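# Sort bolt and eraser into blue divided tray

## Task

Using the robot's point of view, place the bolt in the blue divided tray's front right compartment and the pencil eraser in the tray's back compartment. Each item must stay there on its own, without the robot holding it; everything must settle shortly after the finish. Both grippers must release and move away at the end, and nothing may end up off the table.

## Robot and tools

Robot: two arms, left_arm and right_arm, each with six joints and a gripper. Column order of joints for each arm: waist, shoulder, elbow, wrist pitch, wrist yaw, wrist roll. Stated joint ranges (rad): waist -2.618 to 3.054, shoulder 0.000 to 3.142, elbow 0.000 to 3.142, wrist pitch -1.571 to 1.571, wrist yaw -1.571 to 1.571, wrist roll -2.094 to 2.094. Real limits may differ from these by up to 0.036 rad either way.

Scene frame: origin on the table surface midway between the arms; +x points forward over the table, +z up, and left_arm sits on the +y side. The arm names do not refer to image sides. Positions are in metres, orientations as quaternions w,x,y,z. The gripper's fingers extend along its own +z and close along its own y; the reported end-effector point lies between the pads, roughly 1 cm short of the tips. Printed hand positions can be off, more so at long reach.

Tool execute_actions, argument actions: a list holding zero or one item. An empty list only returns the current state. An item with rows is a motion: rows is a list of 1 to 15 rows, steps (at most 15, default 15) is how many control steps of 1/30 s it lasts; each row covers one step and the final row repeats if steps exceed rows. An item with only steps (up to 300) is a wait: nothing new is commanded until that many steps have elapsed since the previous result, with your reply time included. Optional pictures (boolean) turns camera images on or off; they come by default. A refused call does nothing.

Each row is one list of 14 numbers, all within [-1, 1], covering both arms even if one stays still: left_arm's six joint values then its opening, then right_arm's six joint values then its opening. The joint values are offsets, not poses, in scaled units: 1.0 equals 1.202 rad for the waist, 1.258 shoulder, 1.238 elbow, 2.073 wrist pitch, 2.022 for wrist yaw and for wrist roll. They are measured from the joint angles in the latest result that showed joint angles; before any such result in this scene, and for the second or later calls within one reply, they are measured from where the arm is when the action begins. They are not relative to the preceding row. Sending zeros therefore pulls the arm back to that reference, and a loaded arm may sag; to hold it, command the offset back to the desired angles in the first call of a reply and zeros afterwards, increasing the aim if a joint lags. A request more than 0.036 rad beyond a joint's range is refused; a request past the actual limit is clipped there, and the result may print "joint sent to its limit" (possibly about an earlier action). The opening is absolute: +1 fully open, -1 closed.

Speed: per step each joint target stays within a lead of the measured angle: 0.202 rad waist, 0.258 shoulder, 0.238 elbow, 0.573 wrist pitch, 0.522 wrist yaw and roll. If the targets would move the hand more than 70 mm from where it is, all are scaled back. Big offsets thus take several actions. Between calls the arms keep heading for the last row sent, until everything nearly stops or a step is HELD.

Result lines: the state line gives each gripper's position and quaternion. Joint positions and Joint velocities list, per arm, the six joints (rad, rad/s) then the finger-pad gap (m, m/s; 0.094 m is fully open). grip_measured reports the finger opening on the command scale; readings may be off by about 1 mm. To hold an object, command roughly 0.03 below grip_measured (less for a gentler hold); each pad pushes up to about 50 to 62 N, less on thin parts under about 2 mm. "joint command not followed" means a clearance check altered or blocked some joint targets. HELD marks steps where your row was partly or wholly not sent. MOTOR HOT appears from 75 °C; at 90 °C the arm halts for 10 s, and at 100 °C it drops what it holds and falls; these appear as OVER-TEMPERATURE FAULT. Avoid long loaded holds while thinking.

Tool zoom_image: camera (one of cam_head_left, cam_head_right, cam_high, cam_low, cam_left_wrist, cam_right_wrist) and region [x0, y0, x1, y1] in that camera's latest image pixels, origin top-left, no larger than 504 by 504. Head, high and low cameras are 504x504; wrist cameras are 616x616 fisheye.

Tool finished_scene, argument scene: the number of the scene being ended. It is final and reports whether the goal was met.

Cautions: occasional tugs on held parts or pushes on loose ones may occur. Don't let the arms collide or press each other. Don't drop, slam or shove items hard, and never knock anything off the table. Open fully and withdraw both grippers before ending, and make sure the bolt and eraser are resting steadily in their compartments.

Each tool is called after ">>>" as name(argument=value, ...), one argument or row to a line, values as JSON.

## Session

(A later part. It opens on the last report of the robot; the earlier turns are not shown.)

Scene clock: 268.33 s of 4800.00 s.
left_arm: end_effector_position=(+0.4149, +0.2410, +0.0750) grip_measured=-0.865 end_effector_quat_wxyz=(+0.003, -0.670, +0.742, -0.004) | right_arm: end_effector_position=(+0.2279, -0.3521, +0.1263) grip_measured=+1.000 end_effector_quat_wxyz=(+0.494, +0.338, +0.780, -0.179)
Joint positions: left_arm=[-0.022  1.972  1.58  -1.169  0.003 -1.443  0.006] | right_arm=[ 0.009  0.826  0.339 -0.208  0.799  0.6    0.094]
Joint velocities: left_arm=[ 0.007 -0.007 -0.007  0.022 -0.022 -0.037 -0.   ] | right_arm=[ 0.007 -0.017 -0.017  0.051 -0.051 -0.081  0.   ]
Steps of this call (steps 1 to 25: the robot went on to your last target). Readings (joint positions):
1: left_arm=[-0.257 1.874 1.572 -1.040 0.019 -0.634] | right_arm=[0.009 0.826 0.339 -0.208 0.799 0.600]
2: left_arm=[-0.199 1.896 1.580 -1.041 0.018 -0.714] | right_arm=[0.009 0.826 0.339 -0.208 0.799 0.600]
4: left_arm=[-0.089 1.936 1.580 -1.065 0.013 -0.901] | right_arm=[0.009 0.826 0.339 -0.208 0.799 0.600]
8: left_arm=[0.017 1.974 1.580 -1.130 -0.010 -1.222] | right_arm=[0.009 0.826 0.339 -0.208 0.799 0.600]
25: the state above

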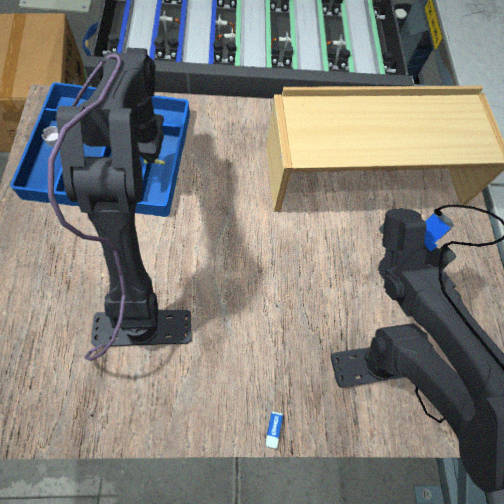

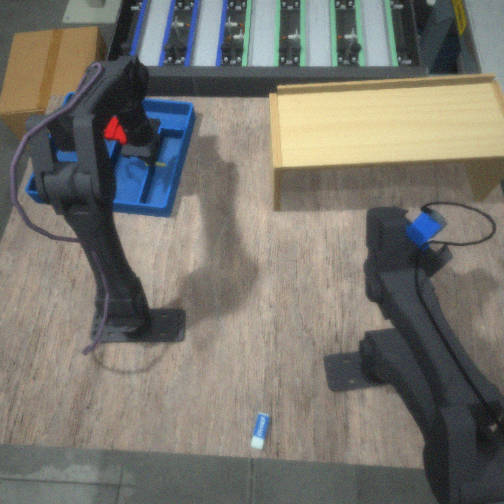

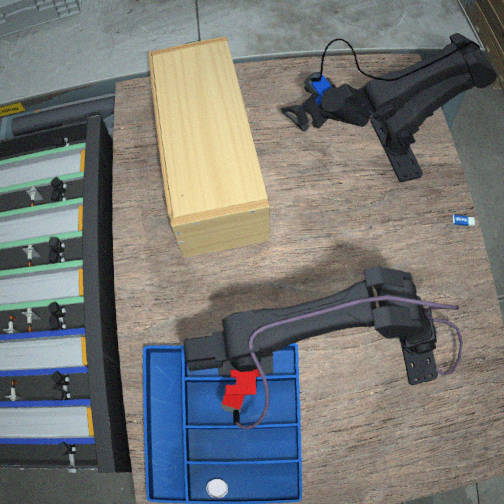

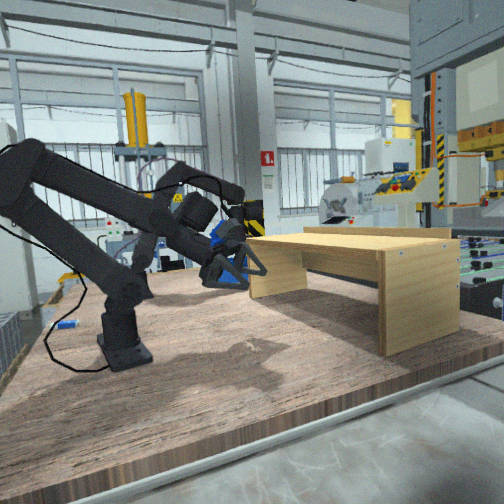

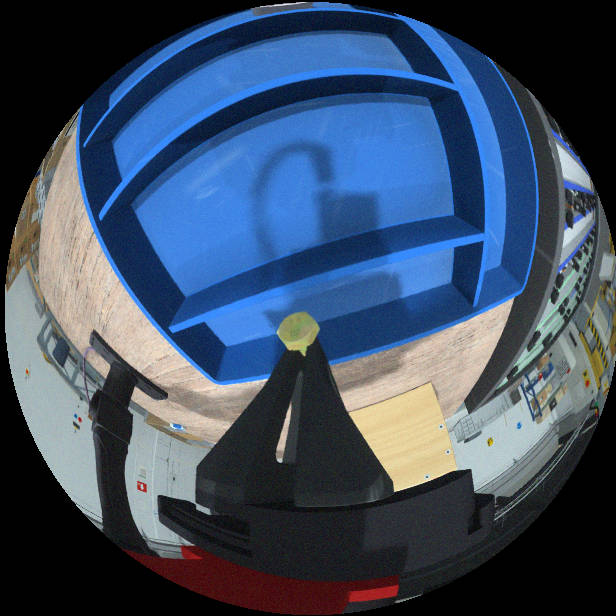

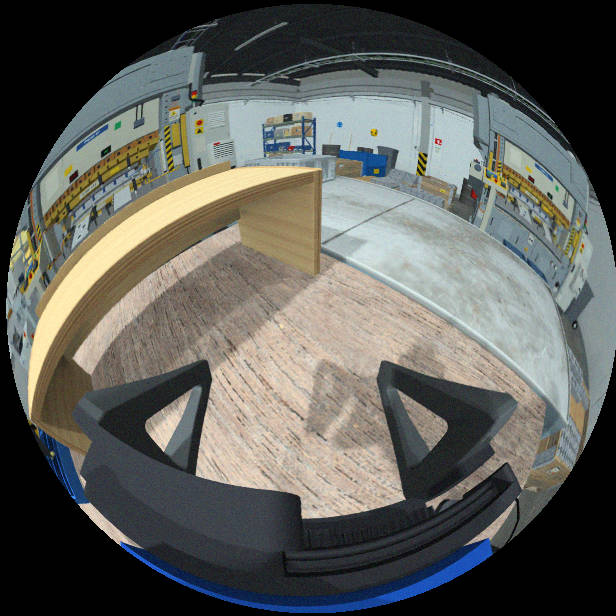

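>>> execute_actions(
  actions=[],
)

Scene clock: 290.57 s of 4800.00 s.
left_arm: end_effector_position=(+0.4148, +0.2410, +0.0750) grip_measured=-0.865 end_effector_quat_wxyz=(+0.003, -0.672, +0.740, -0.004) | right_arm: end_effector_position=(+0.2279, -0.3521, +0.1263) grip_measured=+1.000 end_effector_quat_wxyz=(+0.494, +0.338, +0.780, -0.179)
Joint positions: left_arm=[-0.022  1.972  1.58  -1.169  0.003 -1.448  0.006] | right_arm=[ 0.009  0.826  0.339 -0.208  0.799  0.6    0.094]
Joint velocities: left_arm=[-0.002  0.007  0.017  0.007  0.022  0.022  0.001] | right_arm=[-0.002  0.002 -0.012 -0.037 -0.007  0.007  0.   ]
Steps of this call (steps 1 to 30: the robot went on to your last target; steps 31 to 90: nothing new was sent; then 19.23 s passed at rest). Readings (joint positions):
1: left_arm=[-0.022 1.972 1.580 -1.169 0.003 -1.444] | right_arm=[0.009 0.826 0.339 -0.208 0.799 0.600]
2: left_arm=[-0.022 1.972 1.580 -1.169 0.003 -1.445] | right_arm=[0.009 0.826 0.339 -0.208 0.799 0.600]
4: left_arm=[-0.022 1.972 1.580 -1.169 0.003 -1.446] | right_arm=[0.009 0.826 0.339 -0.208 0.799 0.600]
8: left_arm=[-0.022 1.972 1.580 -1.169 0.003 -1.447] | right_arm=[0.009 0.826 0.339 -0.208 0.799 0.600]
90: the state above
All arms were judged still, so your last target was given up. Only a new action makes them travel on or press farther. Fingers that are still opening or closing keep moving.

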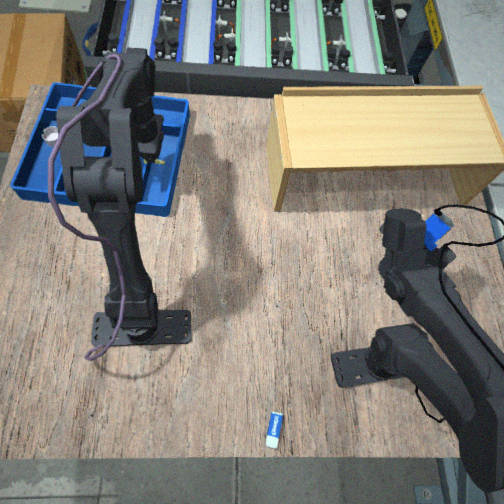

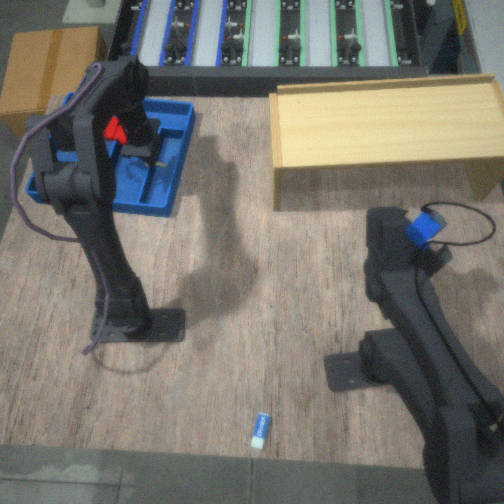

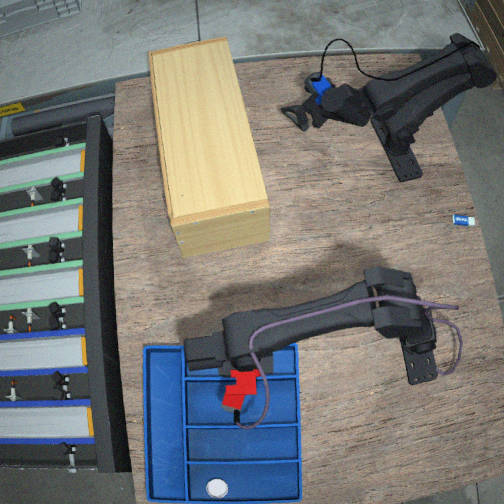

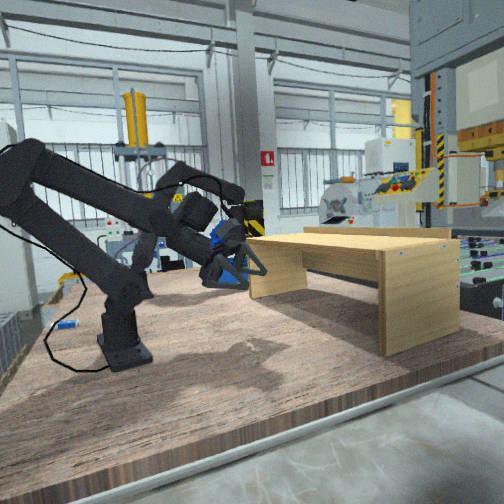

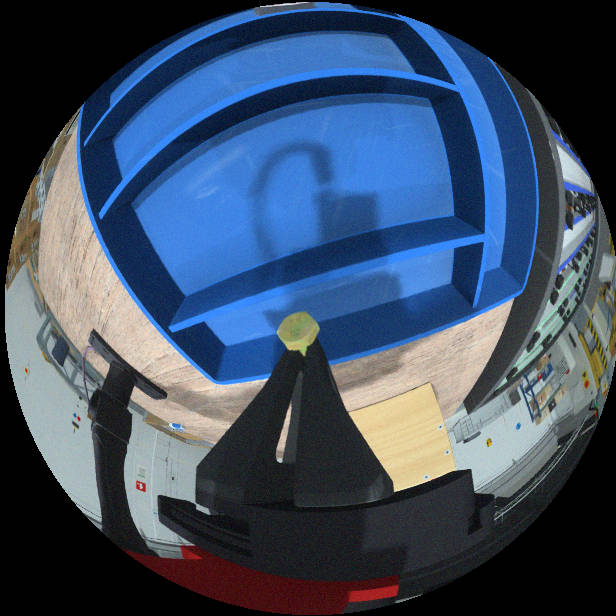

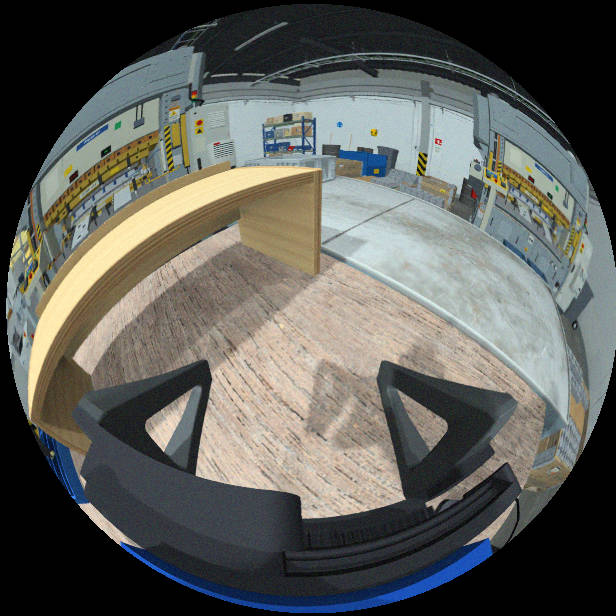

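>>> zoom_image(
  camera="cam_left_wrist",
  region=[140, 200, 540, 420],
)

>>> zoom_image(
  camera="cam_high",
  region=[130, 310, 330, 504],
)

Region (140, 200, 540, 420) of cam_left_wrist's 616x616 image, scaled by 1.260, with more detail than that image has; it fills the top 277 rows of this view, and the rest is white.

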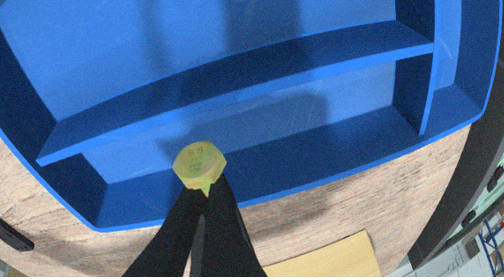

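Region (130, 310, 330, 504) of cam_high's 504x504 image, scaled by 2.520, with more detail than that image has; it fills the top 489 rows of this view, and the rest is white.

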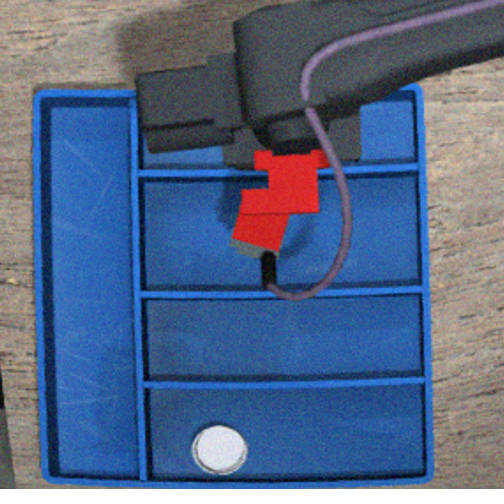

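>>> zoom_image(
  camera="cam_left_wrist",
  region=[240, 250, 400, 390],
)

Region (240, 250, 400, 390) of cam_left_wrist's 616x616 image, scaled by 3.150, with more detail than that image has; it fills the top 441 rows of this view, and the rest is white.

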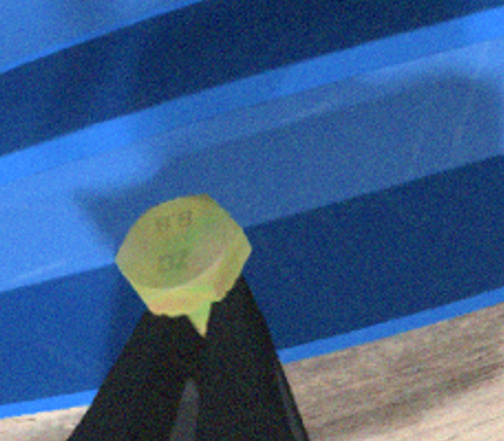

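>>> zoom_image(
  camera="cam_left_wrist",
  region=[140, 280, 260, 400],
)

>>> zoom_image(
  camera="cam_head_right",
  region=[110, 90, 210, 230],
)

Region (140, 280, 260, 400) of cam_left_wrist's 616x616 image, scaled by 4.200, with more detail than that image has.

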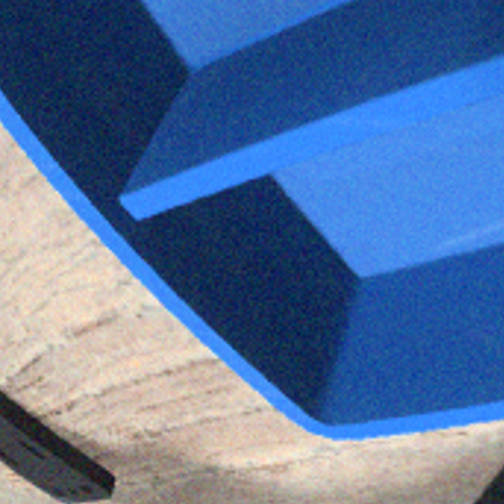

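Region (110, 90, 210, 230) of cam_head_right's 504x504 image, scaled by 3.600, with more detail than that image has; it fills the left 360 columns of this view, and the rest is white.

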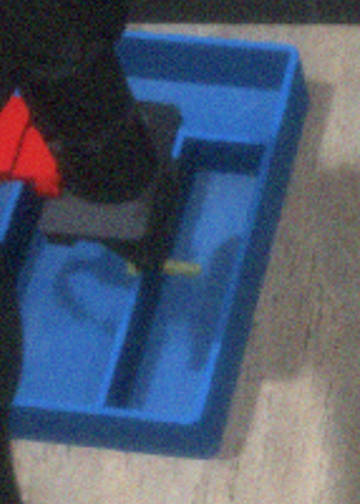

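>>> execute_actions(
  actions=[
    {"rows": [[-0.004,0.001,-0.001,0.001,0,-0.002,-0.89, 0,0,0,0,0,0,1],[-0.009,0.002,-0.003,0.003,0,-0.004,-0.89, 0,0,0,0,0,0,1],[-0.014,0.004,-0.005,0.005,0,-0.006,-0.89, 0,0,0,0,0,0,1],[-0.019,0.006,-0.008,0.008,0,-0.008,-0.89, 0,0,0,0,0,0,1],[-0.023,0.008,-0.011,0.011,0,-0.010,-0.89, 0,0,0,0,0,0,1],[-0.026,0.010,-0.015,0.014,0,-0.012,-0.89, 0,0,0,0,0,0,1],[-0.028,0.013,-0.019,0.017,0,-0.013,-0.89, 0,0,0,0,0,0,1],[-0.0285,0.015,-0.023,0.020,0,-0.014,-0.89, 0,0,0,0,0,0,1],[-0.0285,0.017,-0.026,0.022,0,-0.014,-0.89, 0,0,0,0,0,0,1],[-0.0285,0.019,-0.029,0.024,0,-0.014,-0.89, 0,0,0,0,0,0,1]], "steps": 15},
  ],
  pictures=false,
)

>>> execute_actions(
  actions=[
    {"steps": 12},
  ],
)

Scene clock: 363.47 s of 4800.00 s.
left_arm: end_effector_position=(+0.4193, +0.2300, +0.0665) grip_measured=-0.865 end_effector_quat_wxyz=(+0.006, -0.669, +0.743, -0.008) | right_arm: end_effector_position=(+0.2279, -0.3521, +0.1263) grip_measured=+1.000 end_effector_quat_wxyz=(+0.494, +0.338, +0.780, -0.179)
Joint positions: left_arm=[-0.051  1.984  1.562 -1.129  0.004 -1.468  0.006] | right_arm=[ 0.009  0.826  0.339 -0.208  0.799  0.6    0.094]
Joint velocities: left_arm=[-0.007  0.051 -0.032  0.037 -0.007 -0.007 -0.001] | right_arm=[ 0.002  0.007 -0.012 -0.037 -0.081  0.007  0.   ]
Steps of this call (steps 1 to 90: nothing new was sent; then 69.40 s passed at rest; steps 91 to 105: all 15 steps of this action). Readings (joint positions):
91: left_arm=[-0.022 1.972 1.580 -1.169 0.003 -1.448] | right_arm=[0.009 0.826 0.339 -0.208 0.799 0.600]
92: left_arm=[-0.022 1.972 1.580 -1.169 0.003 -1.449] | right_arm=[0.009 0.826 0.339 -0.208 0.799 0.600]
94: left_arm=[-0.025 1.972 1.580 -1.167 0.003 -1.451] | right_arm=[0.009 0.826 0.339 -0.208 0.799 0.600]
98: left_arm=[-0.042 1.972 1.580 -1.153 0.003 -1.460] | right_arm=[0.009 0.826 0.339 -0.208 0.799 0.600]
105: the state above

Scene clock: 363.87 s of 4800.00 s.
left_arm: end_effector_position=(+0.4199, +0.2300, +0.0651) grip_measured=-0.865 end_effector_quat_wxyz=(+0.006, -0.669, +0.743, -0.009) | right_arm: end_effector_position=(+0.2279, -0.3521, +0.1263) grip_measured=+1.000 end_effector_quat_wxyz=(+0.494, +0.338, +0.780, -0.179)
Joint positions: left_arm=[-0.051  1.987  1.561 -1.124  0.004 -1.47   0.006] | right_arm=[ 0.009  0.826  0.339 -0.208  0.799  0.6    0.094]
Joint velocities: left_arm=[-0.007 -0.017 -0.002 -0.022  0.022  0.022 -0.   ] | right_arm=[ 0.012 -0.012  0.002 -0.007  0.051 -0.007  0.   ]
Steps of this call (steps 1 to 12: the robot went on to your last target). Readings (joint positions):
1: left_arm=[-0.051 1.986 1.561 -1.128 0.004 -1.468] | right_arm=[0.009 0.826 0.339 -0.208 0.799 0.600]
2: left_arm=[-0.051 1.986 1.561 -1.128 0.004 -1.469] | right_arm=[0.009 0.826 0.339 -0.208 0.799 0.600]
4: left_arm=[-0.051 1.987 1.561 -1.127 0.004 -1.469] | right_arm=[0.009 0.826 0.339 -0.208 0.799 0.600]
8: left_arm=[-0.051 1.987 1.561 -1.125 0.004 -1.470] | right_arm=[0.009 0.826 0.339 -0.208 0.799 0.600]
12: the state above

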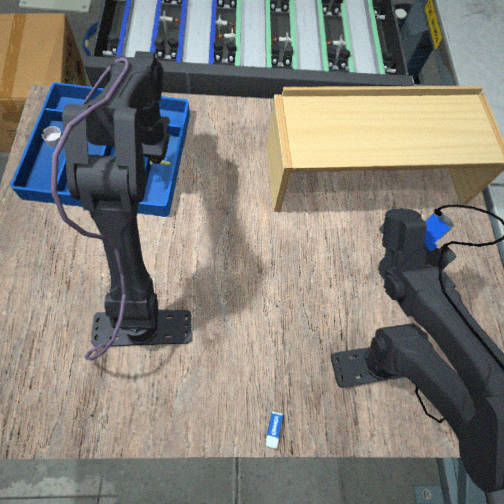

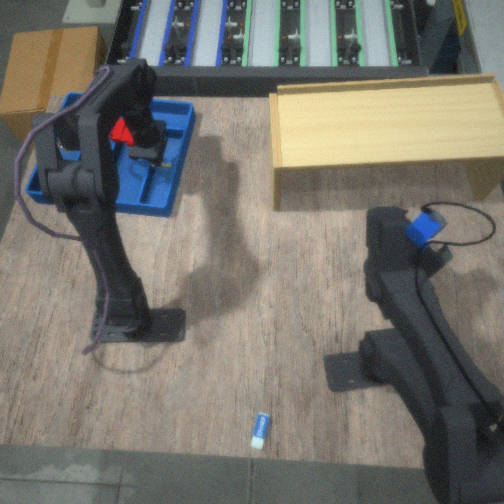

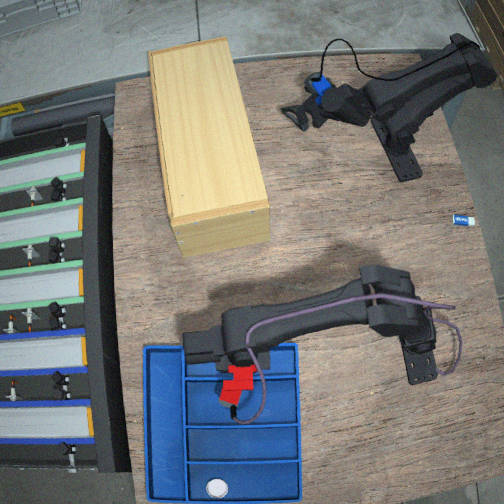

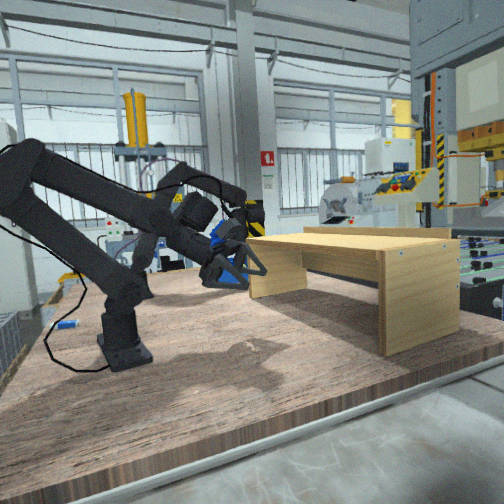

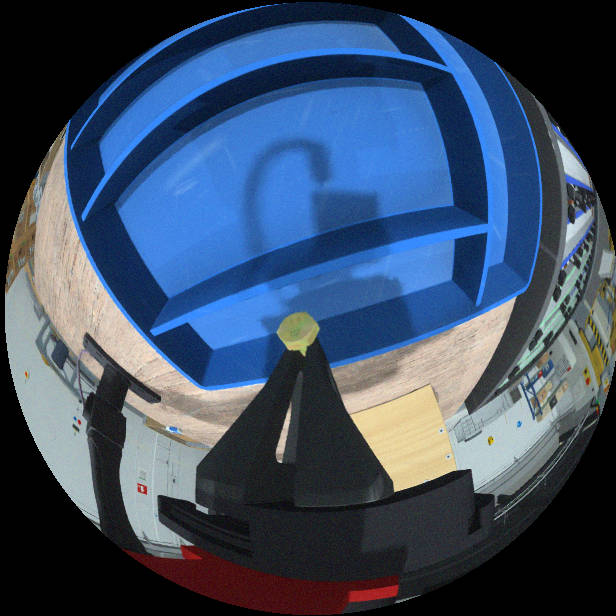

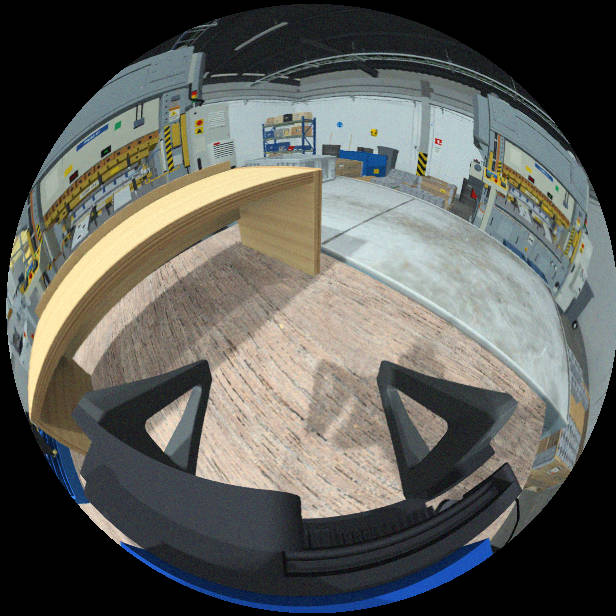

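>>> zoom_image(
  camera="cam_left_wrist",
  region=[240, 240, 400, 390],
)

Region (240, 240, 400, 390) of cam_left_wrist's 616x616 image, scaled by 3.150, with more detail than that image has; it fills the top 472 rows of this view, and the rest is white.

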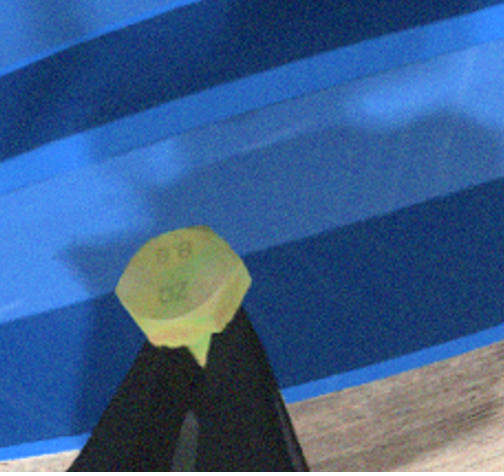

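>>> execute_actions(
  actions=[
    {"rows": [[0,0.008,-0.016,0.006,0,0,-0.89, 0,0,0,0,0,0,1],[0,0.011,-0.022,0.011,0,0,-0.89, 0,0,0,0,0,0,1],[0,0.0145,-0.030,0.017,0,0,-0.89, 0,0,0,0,0,0,1],[0,0.018,-0.038,0.024,0,0,-0.89, 0,0,0,0,0,0,1],[0,0.022,-0.047,0.031,0,0,-0.89, 0,0,0,0,0,0,1],[0,0.026,-0.056,0.039,0,0,-0.89, 0,0,0,0,0,0,1],[0,0.030,-0.064,0.046,0,0,-0.89, 0,0,0,0,0,0,1],[0,0.034,-0.072,0.052,0,0,-0.89, 0,0,0,0,0,0,1],[0,0.0375,-0.079,0.058,0,0,-0.89, 0,0,0,0,0,0,1],[0,0.0405,-0.085,0.063,0,0,-0.89, 0,0,0,0,0,0,1],[0,0.0425,-0.089,0.066,0,0,-0.89, 0,0,0,0,0,0,1],[0,0.0438,-0.092,0.068,0,0,-0.89, 0,0,0,0,0,0,1],[0,0.0445,-0.0933,0.0692,0,0,-0.89, 0,0,0,0,0,0,1]], "steps": 15},
  ],
  pictures=false,
)

>>> execute_actions(
  actions=[
    {"steps": 12},
  ],
)

Scene clock: 396.27 s of 4800.00 s.
left_arm: end_effector_position=(+0.4124, +0.2300, +0.0216) grip_measured=-0.865 end_effector_quat_wxyz=(-0.008, -0.670, +0.743, +0.005) | right_arm: end_effector_position=(+0.2279, -0.3521, +0.1263) grip_measured=+1.000 end_effector_quat_wxyz=(+0.494, +0.338, +0.780, -0.179)
Joint positions: left_arm=[-0.051  2.039  1.458 -1.009  0.004 -1.47   0.006] | right_arm=[ 0.009  0.826  0.339 -0.208  0.799  0.6    0.094]
Joint velocities: left_arm=[-0.007  0.046 -0.066  0.139 -0.007  0.022 -0.   ] | right_arm=[-0.012  0.002 -0.002  0.022 -0.095  0.007  0.   ]
Steps of this call (steps 1 to 15: the robot went on to your last target; steps 16 to 90: nothing new was sent; then 28.90 s passed at rest; steps 91 to 105: all 15 steps of this action). Readings (joint positions):
91: left_arm=[-0.051 1.987 1.561 -1.123 0.004 -1.470] | right_arm=[0.009 0.826 0.339 -0.208 0.799 0.600]
92: left_arm=[-0.051 1.987 1.561 -1.121 0.004 -1.470] | right_arm=[0.009 0.826 0.339 -0.208 0.799 0.600]
94: left_arm=[-0.051 1.987 1.552 -1.107 0.004 -1.470] | right_arm=[0.009 0.826 0.339 -0.208 0.799 0.600]
98: left_arm=[-0.051 1.999 1.512 -1.064 0.004 -1.470] | right_arm=[0.009 0.826 0.339 -0.208 0.799 0.600]
105: the state above

Scene clock: 396.67 s of 4800.00 s.
left_arm: end_effector_position=(+0.4174, +0.2299, +0.0211) grip_measured=-0.865 end_effector_quat_wxyz=(-0.001, -0.670, +0.743, -0.002) | right_arm: end_effector_position=(+0.2279, -0.3521, +0.1263) grip_measured=+1.000 end_effector_quat_wxyz=(+0.494, +0.338, +0.780, -0.179)
Joint positions: left_arm=[-0.051  2.04   1.458 -0.987  0.005 -1.47   0.006] | right_arm=[ 0.009  0.826  0.339 -0.208  0.799  0.6    0.094]
Joint velocities: left_arm=[ 0.007 -0.012 -0.002 -0.022  0.022  0.081 -0.   ] | right_arm=[ 0.002 -0.012  0.007 -0.007 -0.037 -0.081  0.   ]
Steps of this call (steps 1 to 12: the robot went on to your last target). Readings (joint positions):
1: left_arm=[-0.051 2.040 1.458 -1.007 0.005 -1.470] | right_arm=[0.009 0.826 0.339 -0.208 0.799 0.600]
2: left_arm=[-0.051 2.040 1.458 -1.005 0.005 -1.470] | right_arm=[0.009 0.826 0.339 -0.208 0.799 0.600]
4: left_arm=[-0.051 2.040 1.458 -0.997 0.005 -1.470] | right_arm=[0.009 0.826 0.339 -0.208 0.799 0.600]
8: left_arm=[-0.051 2.040 1.458 -0.990 0.005 -1.470] | right_arm=[0.009 0.826 0.339 -0.208 0.799 0.600]
12: the state above

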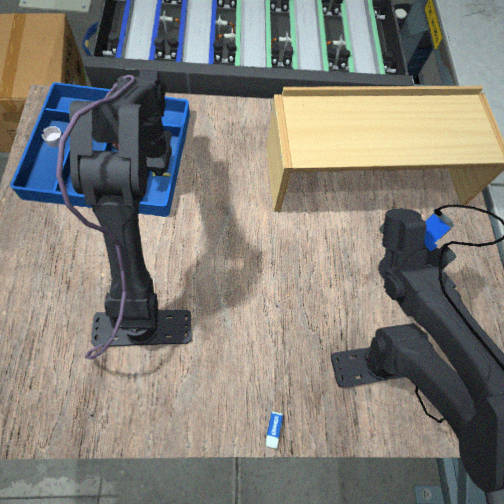

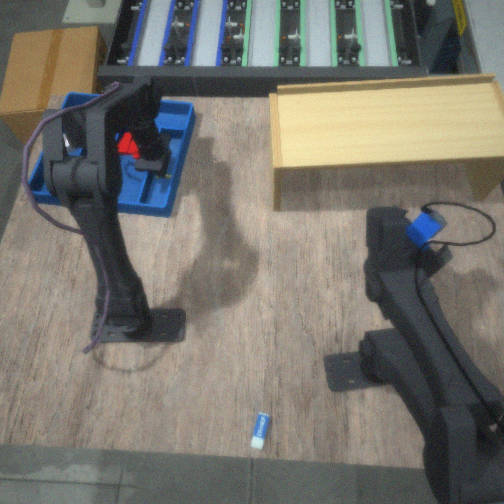

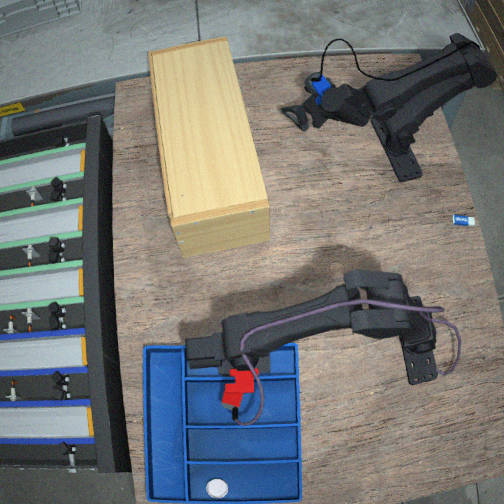

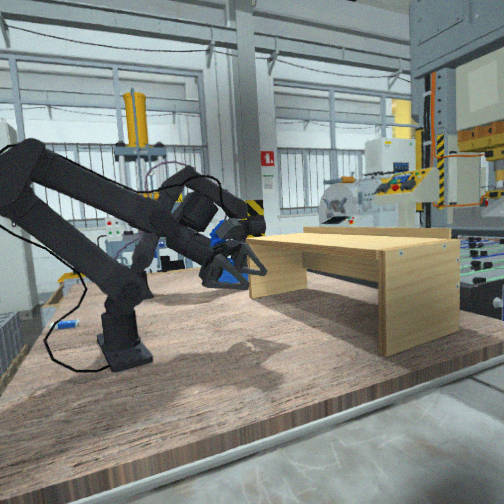

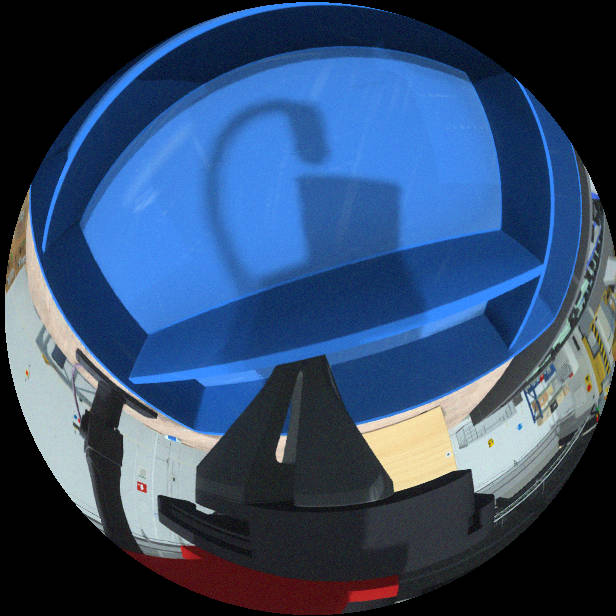

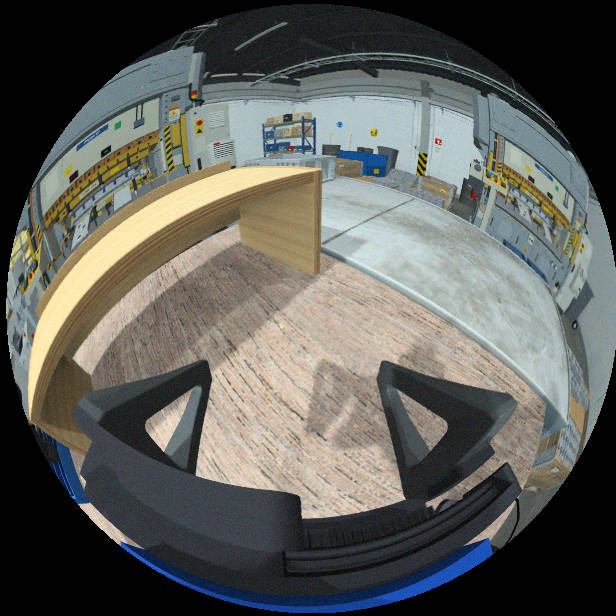

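>>> execute_actions(
  actions=[
    {"rows": [[0,0,0,0,0,0,-0.7, 0,0,0,0,0,0,1],[0,0,0,0,0,0,-0.55, 0,0,0,0,0,0,1],[0,0,0,0,0,0,-0.45, 0,0,0,0,0,0,1],[0,0,0,0,0,0,-0.45, 0,0,0,0,0,0,1],[0,0,0,0,0,0,-0.45, 0,0,0,0,0,0,1],[0,0,0,0,0,0,-0.45, 0,0,0,0,0,0,1],[0,-0.0064,0,0,0,0,-0.45, 0,0,0,0,0,0,1],[0,-0.0191,0,0,0,0,-0.45, 0,0,0,0,0,0,1],[0,-0.0382,0,0,0,0,-0.45, 0,0,0,0,0,0,1],[0,-0.0620,0,0,0,0,-0.45, 0,0,0,0,0,0,1],[0,-0.0890,0,0,0,0,-0.45, 0,0,0,0,0,0,1],[0,-0.1176,0,0,0,0,-0.45, 0,0,0,0,0,0,1],[0,-0.1463,0,0,0,0,-0.45, 0,0,0,0,0,0,1],[0,-0.1749,-0.0081,0,0,0,-0.45, 0,0,0,0,0,0,1],[0,-0.2035,-0.0242,0,0,0,-0.45, 0,0,0,0,0,0,1]], "steps": 15},
  ],
  pictures=false,
)

>>> execute_actions(
  actions=[
    {"rows": [[-0.0083,-0.1367,-0.0485,0,0,0,-0.45, 0,0,0,0,0,0,1],[-0.0250,-0.1653,-0.0775,0,0,0,-0.45, 0,0,0,0,0,0,1],[-0.0499,-0.1940,-0.1066,0,0,0,-0.45, 0,0,0,0,0,0,1],[-0.0790,-0.2226,-0.1357,0,0,0,-0.4, 0,0,0,0,0,0,1],[-0.1123,-0.2496,-0.1648,0,0,0,-0.3, 0,0,0,0,0,0,1],[-0.1498,-0.2734,-0.1939,0,0,0,-0.2, 0,0,0,0,0,0,1],[-0.1897,-0.2941,-0.2229,0,0,0,-0.1, 0,0,0,0,0,0,1],[-0.2313,-0.3116,-0.2504,0,0,0,0.0, 0,0,0,0,0,0,1],[-0.2745,-0.3259,-0.2746,0,0,0,0.1, 0,0,0,0,0,0,1],[-0.3186,-0.3355,-0.2948,0,0,0,0.2, 0,0,0,0,0,0,1],[-0.3627,-0.3418,-0.3069,0,0,0,0.3, 0,0,0,0,0,0,1],[-0.4068,-0.3418,-0.3150,0,0,0,0.4, 0,0,0,0,0,0,1],[-0.4509,-0.3418,-0.3150,0,0,0,0.5, 0,0,0,0,0,0,1],[-0.4950,-0.3418,-0.3150,0,0,0,0.6, 0,0,0,0,0,0,1],[-0.5391,-0.3418,-0.3150,0,0,0,0.7, 0,0,0,0,0,0,1]], "steps": 15},
  ],
)

>>> execute_actions(
  actions=[
    {"rows": [[-0.2022,-0.006,-0.008,0,0,0,0.8, 0,0,0,0,0,0,1],[-0.2463,-0.006,-0.008,0,0,0,0.9, 0,0,0,0,0,0,1],[-0.2903,-0.006,-0.008,0,0,0,1, 0,0,0,0,0,0,1],[-0.3344,-0.006,-0.008,0,0,0,1, 0,0,0,0,0,0,1],[-0.3785,-0.006,-0.008,0,0,0,1, 0,0,0,0,0,0,1],[-0.4226,-0.006,-0.008,0,0,0,1, 0,0,0,0,0,0,1],[-0.4667,-0.006,-0.008,0,0,0,1, 0,0,0,0,0,0,1],[-0.5108,-0.006,-0.008,0,0,0,1, 0,0,0,0,0,0,1],[-0.5549,-0.006,-0.008,0,0,0,1, 0,0,0,0,0,0,1],[-0.5990,-0.006,-0.008,0,0,0,1, 0,0,0,0,0,0,1],[-0.6431,-0.006,-0.008,0,0,0,1, 0,0,0,0,0,0,1],[-0.6872,-0.006,-0.008,0,0,0,1, 0,0,0,0,0,0,1],[-0.7313,-0.006,-0.008,0,0,0,1, 0,0,0,0,0,0,1],[-0.7754,-0.006,-0.008,0,0,0,1, 0,0,0,0,0,0,1],[-0.8195,-0.006,-0.008,0,0,0,1, 0,0,0,0,0,0,1]], "steps": 15},
  ],
  pictures=false,
)

>>> execute_actions(
  actions=[
    {"rows": [[-0.2022,-0.006,0,0,0,0,1, 0,0,0,0,0,0,1],[-0.2463,-0.006,0,0,0,0,1, 0,0,0,0,0,0,1],[-0.2903,-0.006,0,0,0,0,1, 0,0,0,0,0,0,1],[-0.3344,-0.006,0,0,0,0,1, 0,0,0,0,0,0,1],[-0.3785,-0.006,0,0,0,0,1, 0,0,0,0,0,0,1],[-0.4226,-0.006,0,0,0,0,1, 0,0,0,0,0,0,1],[-0.4667,-0.006,0,0,0,0,1, 0,0,0,0,0,0,1],[-0.5108,-0.006,0,0,0,0,1, 0,0,0,0,0,0,1],[-0.5549,-0.006,0,0,0,0,1, 0,0,0,0,0,0,1]], "steps": 9},
  ],
  pictures=false,
)

>>> execute_actions(
  actions=[
    {"rows": [[-0.1997,0.0017,-0.0020,0.0034,-0.0021,0.0090,1, 0,0,0,0,0,0,1],[-0.2396,0.0052,-0.0061,0.0102,-0.0062,0.0269,1, 0,0,0,0,0,0,1],[-0.2770,0.0103,-0.0122,0.0204,-0.0125,0.0539,1, 0,0,0,0,0,0,1],[-0.3120,0.0172,-0.0204,0.0341,-0.0208,0.0898,1, 0,0,0,0,0,0,1],[-0.3444,0.0258,-0.0305,0.0511,-0.0312,0.1347,1, 0,0,0,0,0,0,1],[-0.3744,0.0352,-0.0417,0.0698,-0.0426,0.1841,1, 0,0,0,0,0,0,1],[-0.4010,0.0447,-0.0529,0.0886,-0.0540,0.2335,1, 0,0,0,0,0,0,1],[-0.4243,0.0541,-0.0641,0.1073,-0.0655,0.2829,1, 0,0,0,0,0,0,1],[-0.4443,0.0636,-0.0753,0.1260,-0.0769,0.3323,1, 0,0,0,0,0,0,1],[-0.4609,0.0722,-0.0855,0.1431,-0.0873,0.3772,1, 0,0,0,0,0,0,1],[-0.4742,0.0790,-0.0937,0.1567,-0.0956,0.4132,1, 0,0,0,0,0,0,1],[-0.4842,0.0833,-0.0987,0.1652,-0.1008,0.4356,1, 0,0,0,0,0,0,1],[-0.4908,0.0859,-0.1018,0.1703,-0.1039,0.4491,1, 0,0,0,0,0,0,1],[-0.4942,0.0859,-0.1018,0.1703,-0.1039,0.4491,1, 0,0,0,0,0,0,1]], "steps": 15},
  ],
  pictures=false,
)

>>> execute_actions(
  actions=[
    {"steps": 18},
  ],
)

Scene clock: 517.17 s of 4800.00 s.
left_arm: end_effector_position=(+0.4291, +0.2298, +0.0787) grip_measured=-0.452 end_effector_quat_wxyz=(+0.059, -0.667, +0.740, -0.057) | right_arm: end_effector_position=(+0.2279, -0.3521, +0.1263) grip_measured=+1.000 end_effector_quat_wxyz=(+0.494, +0.338, +0.780, -0.179)
Joint positions: left_arm=[-0.051  1.88   1.456 -0.982  0.005 -1.47   0.026] | right_arm=[ 0.009  0.826  0.339 -0.208  0.799  0.6    0.094]
Joint velocities: left_arm=[ 0.002 -1.272 -0.105  0.154 -0.081 -0.051  0.001] | right_arm=[ 0.002 -0.002  0.007 -0.007  0.037 -0.007  0.   ]
Steps of this call (steps 1 to 30: the robot went on to your last target; steps 31 to 90: nothing new was sent; then 117.00 s passed at rest; steps 91 to 105: all 15 steps of this action). Readings (joint positions):
91: left_arm=[-0.051 2.040 1.458 -0.986 0.005 -1.470] | right_arm=[0.009 0.826 0.339 -0.208 0.799 0.600]
92: left_arm=[-0.051 2.040 1.458 -0.986 0.005 -1.470] | right_arm=[0.009 0.826 0.339 -0.208 0.799 0.600]
94: left_arm=[-0.051 2.040 1.458 -0.986 0.005 -1.470] | right_arm=[0.009 0.826 0.339 -0.208 0.799 0.600]
98: left_arm=[-0.051 2.039 1.458 -0.986 0.005 -1.470] | right_arm=[0.009 0.826 0.339 -0.208 0.799 0.600]
105: the state above

Scene clock: 517.67 s of 4800.00 s.
left_arm: end_effector_position=(+0.2886, +0.0746, +0.0993) grip_measured=+0.650 end_effector_quat_wxyz=(+0.050, -0.437, +0.893, -0.090) | right_arm: end_effector_position=(+0.2279, -0.3521, +0.1263) grip_measured=+1.000 end_effector_quat_wxyz=(+0.494, +0.338, +0.780, -0.179)
Joint positions: left_arm=[-0.608  1.47   1.076 -0.971  0.01  -1.47   0.078] | right_arm=[ 0.009  0.826  0.339 -0.208  0.799  0.6    0.094]
Joint velocities: left_arm=[-1.468 -0.017 -0.09  -0.183 -0.081  0.037  0.098] | right_arm=[0.007 0.002 0.007 0.037 0.007 0.007 0.   ]
Steps of this call (steps 1 to 15: all 15 steps of this action). Readings (joint positions):
1: left_arm=[-0.051 1.831 1.446 -0.974 0.005 -1.470] | right_arm=[0.009 0.826 0.339 -0.208 0.799 0.600]
2: left_arm=[-0.053 1.776 1.428 -0.965 0.005 -1.470] | right_arm=[0.009 0.826 0.339 -0.208 0.799 0.600]
4: left_arm=[-0.075 1.665 1.380 -0.956 0.001 -1.470] | right_arm=[0.009 0.826 0.339 -0.208 0.799 0.600]
8: left_arm=[-0.233 1.513 1.247 -0.949 -0.002 -1.470] | right_arm=[0.009 0.826 0.339 -0.208 0.799 0.600]
15: the state above

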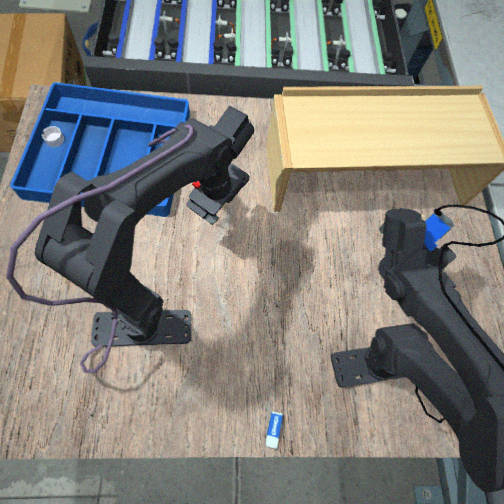

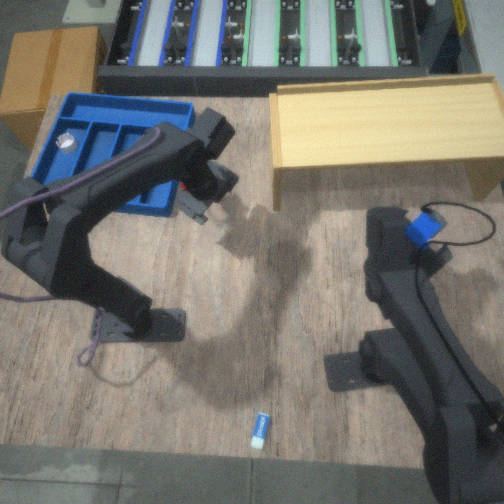

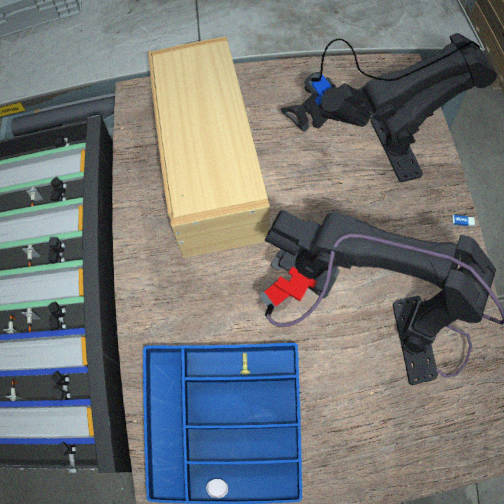

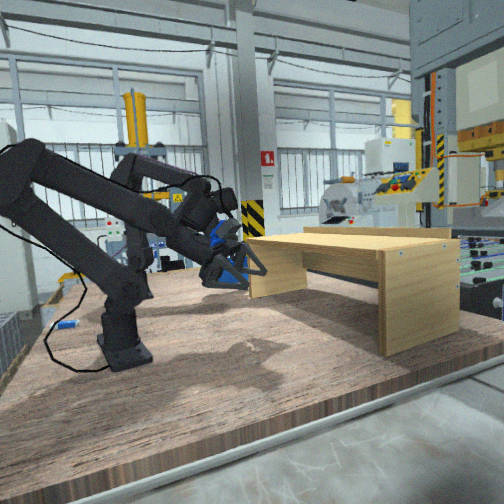

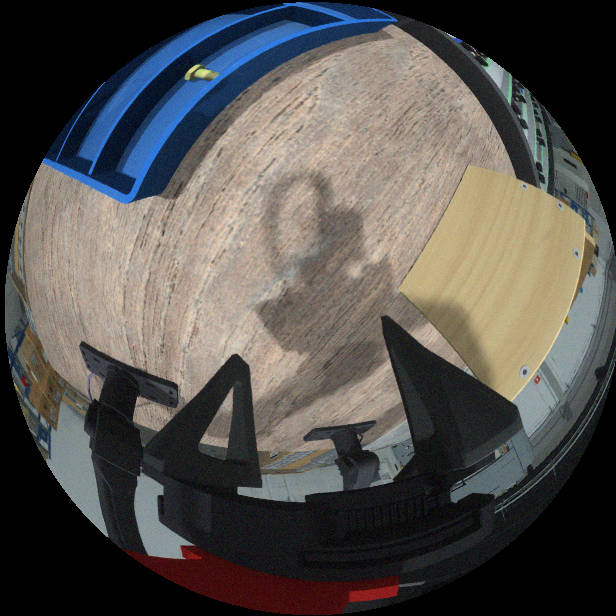

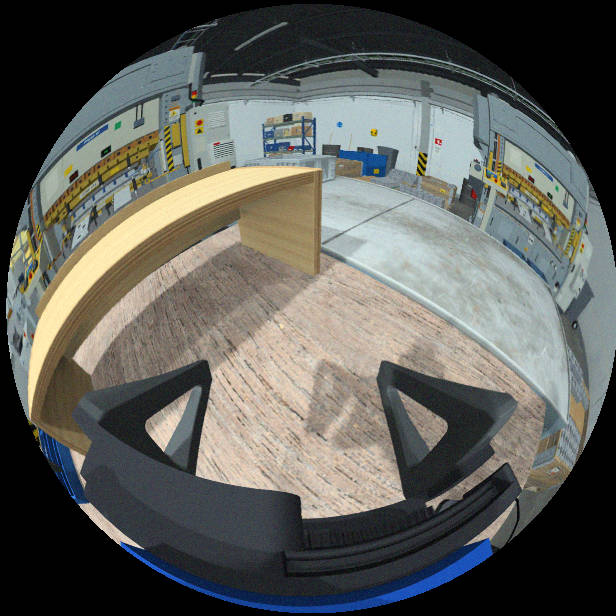

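Scene clock: 518.17 s of 4800.00 s.
left_arm: end_effector_position=(+0.0747, -0.0647, +0.0999) grip_measured=+1.000 end_effector_quat_wxyz=(+0.005, -0.010, +0.994, -0.111) | right_arm: end_effector_position=(+0.2279, -0.3521, +0.1263) grip_measured=+1.000 end_effector_quat_wxyz=(+0.494, +0.338, +0.780, -0.179)
Joint positions: left_arm=[-1.498  1.47   1.075 -0.952  0.015 -1.47   0.094] | right_arm=[ 0.009  0.826  0.339 -0.208  0.799  0.6    0.094]
Joint velocities: left_arm=[-1.497 -0.007  0.002  0.051  0.007  0.066  0.   ] | right_arm=[-0.007 -0.002  0.012  0.007 -0.022 -0.051  0.   ]
Steps of this call (steps 1 to 15: all 15 steps of this action). Readings (joint positions):
1: left_arm=[-0.666 1.470 1.075 -0.972 0.006 -1.470] | right_arm=[0.009 0.826 0.339 -0.208 0.799 0.600]
2: left_arm=[-0.734 1.470 1.075 -0.969 0.005 -1.470] | right_arm=[0.009 0.826 0.339 -0.208 0.799 0.600]
4: left_arm=[-0.880 1.470 1.075 -0.959 0.007 -1.470] | right_arm=[0.009 0.826 0.339 -0.208 0.799 0.600]
8: left_arm=[-1.134 1.470 1.075 -0.952 0.015 -1.470] | right_arm=[0.009 0.826 0.339 -0.208 0.799 0.600]
15: the state above

Scene clock: 518.47 s of 4800.00 s.
left_arm: end_effector_position=(-0.0957, -0.0390, +0.1010) grip_measured=+1.000 end_effector_quat_wxyz=(-0.032, +0.275, +0.954, -0.117) | right_arm: end_effector_position=(+0.2279, -0.3521, +0.1263) grip_measured=+1.000 end_effector_quat_wxyz=(+0.494, +0.338, +0.780, -0.179)
Joint positions: left_arm=[-2.077  1.47   1.075 -0.933  0.022 -1.47   0.094] | right_arm=[ 0.009  0.826  0.339 -0.208  0.799  0.6    0.094]
Joint velocities: left_arm=[-1.453  0.007 -0.002 -0.081  0.037 -0.022  0.   ] | right_arm=[-0.012 -0.012  0.002  0.007 -0.066  0.022  0.   ]
Steps of this call (steps 1 to 9: all 9 steps of this action). Readings (joint positions):
1: left_arm=[-1.558 1.470 1.075 -0.951 0.012 -1.470] | right_arm=[0.009 0.826 0.339 -0.208 0.799 0.600]
2: left_arm=[-1.625 1.470 1.075 -0.948 0.011 -1.470] | right_arm=[0.009 0.826 0.339 -0.208 0.799 0.600]
4: left_arm=[-1.772 1.470 1.075 -0.940 0.013 -1.470] | right_arm=[0.009 0.826 0.339 -0.208 0.799 0.600]
8: left_arm=[-2.025 1.470 1.075 -0.933 0.021 -1.470] | right_arm=[0.009 0.826 0.339 -0.208 0.799 0.600]
9: the state above

action 0: row 12 of 14 would take left_arm/dleft/joint1 (the waist) more than 0.036 radians past the lower end of its range (-2.618 radians), so nothing of the call was run and nothing moved. Give that column a number nearer 0 in that row, or first move the joint away from that end.

Scene clock: 519.07 s of 4800.00 s.
left_arm: end_effector_position=(-0.1218, -0.0242, +0.1011) grip_measured=+1.000 end_effector_quat_wxyz=(-0.041, +0.320, +0.940, -0.114) | right_arm: end_effector_position=(+0.2279, -0.3521, +0.1263) grip_measured=+1.000 end_effector_quat_wxyz=(+0.494, +0.338, +0.780, -0.179)
Joint positions: left_arm=[-2.172  1.47   1.075 -0.933  0.029 -1.47   0.094] | right_arm=[ 0.009  0.826  0.339 -0.208  0.799  0.6    0.094]
Joint velocities: left_arm=[ 0.012  0.007  0.017 -0.007  0.007 -0.037  0.   ] | right_arm=[-0.002  0.002  0.007 -0.051 -0.022 -0.007  0.   ]
Steps of this call (steps 1 to 18: the robot went on to your last target). Readings (joint positions):
1: left_arm=[-2.122 1.470 1.075 -0.933 0.025 -1.470] | right_arm=[0.009 0.826 0.339 -0.208 0.799 0.600]
2: left_arm=[-2.153 1.470 1.075 -0.933 0.030 -1.470] | right_arm=[0.009 0.826 0.339 -0.208 0.799 0.600]
4: left_arm=[-2.173 1.470 1.075 -0.933 0.034 -1.470] | right_arm=[0.009 0.826 0.339 -0.208 0.799 0.600]
8: left_arm=[-2.172 1.470 1.075 -0.933 0.030 -1.470] | right_arm=[0.009 0.826 0.339 -0.208 0.799 0.600]
18: the state above

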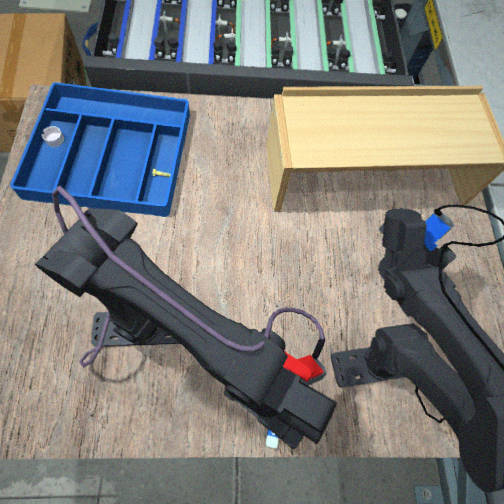

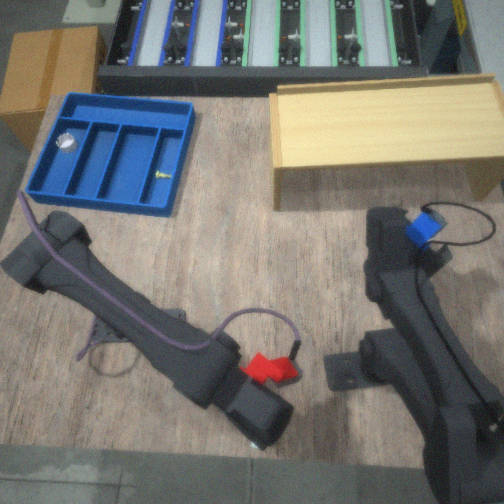

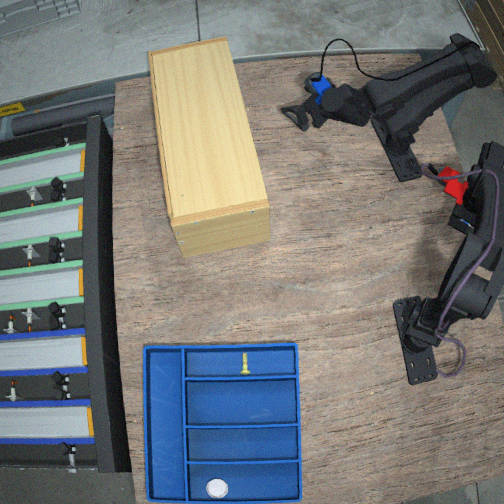

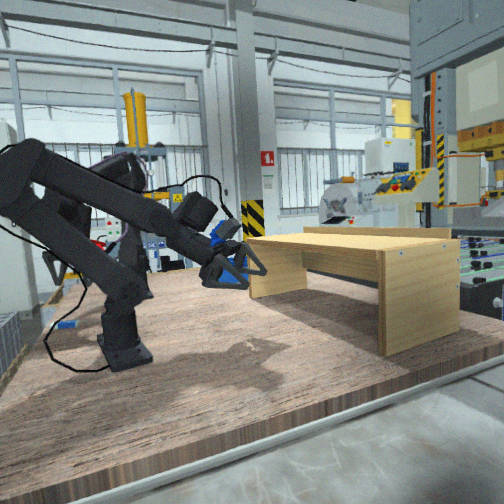

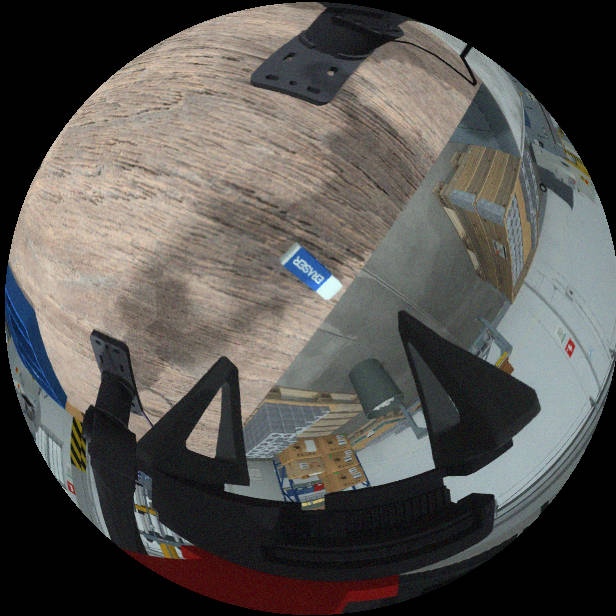

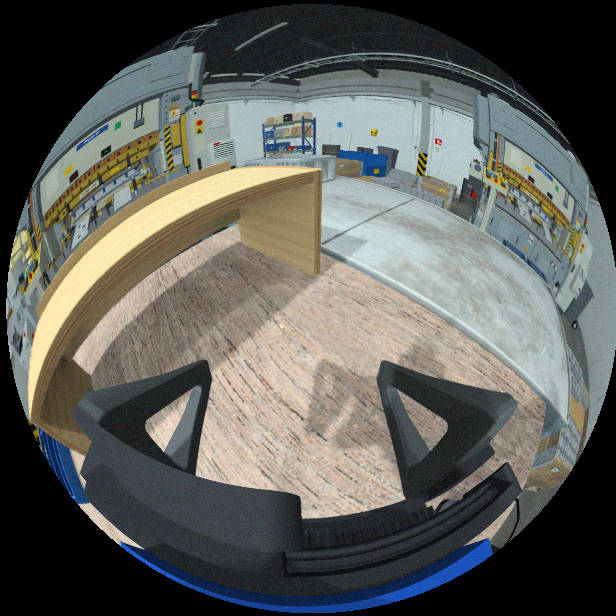

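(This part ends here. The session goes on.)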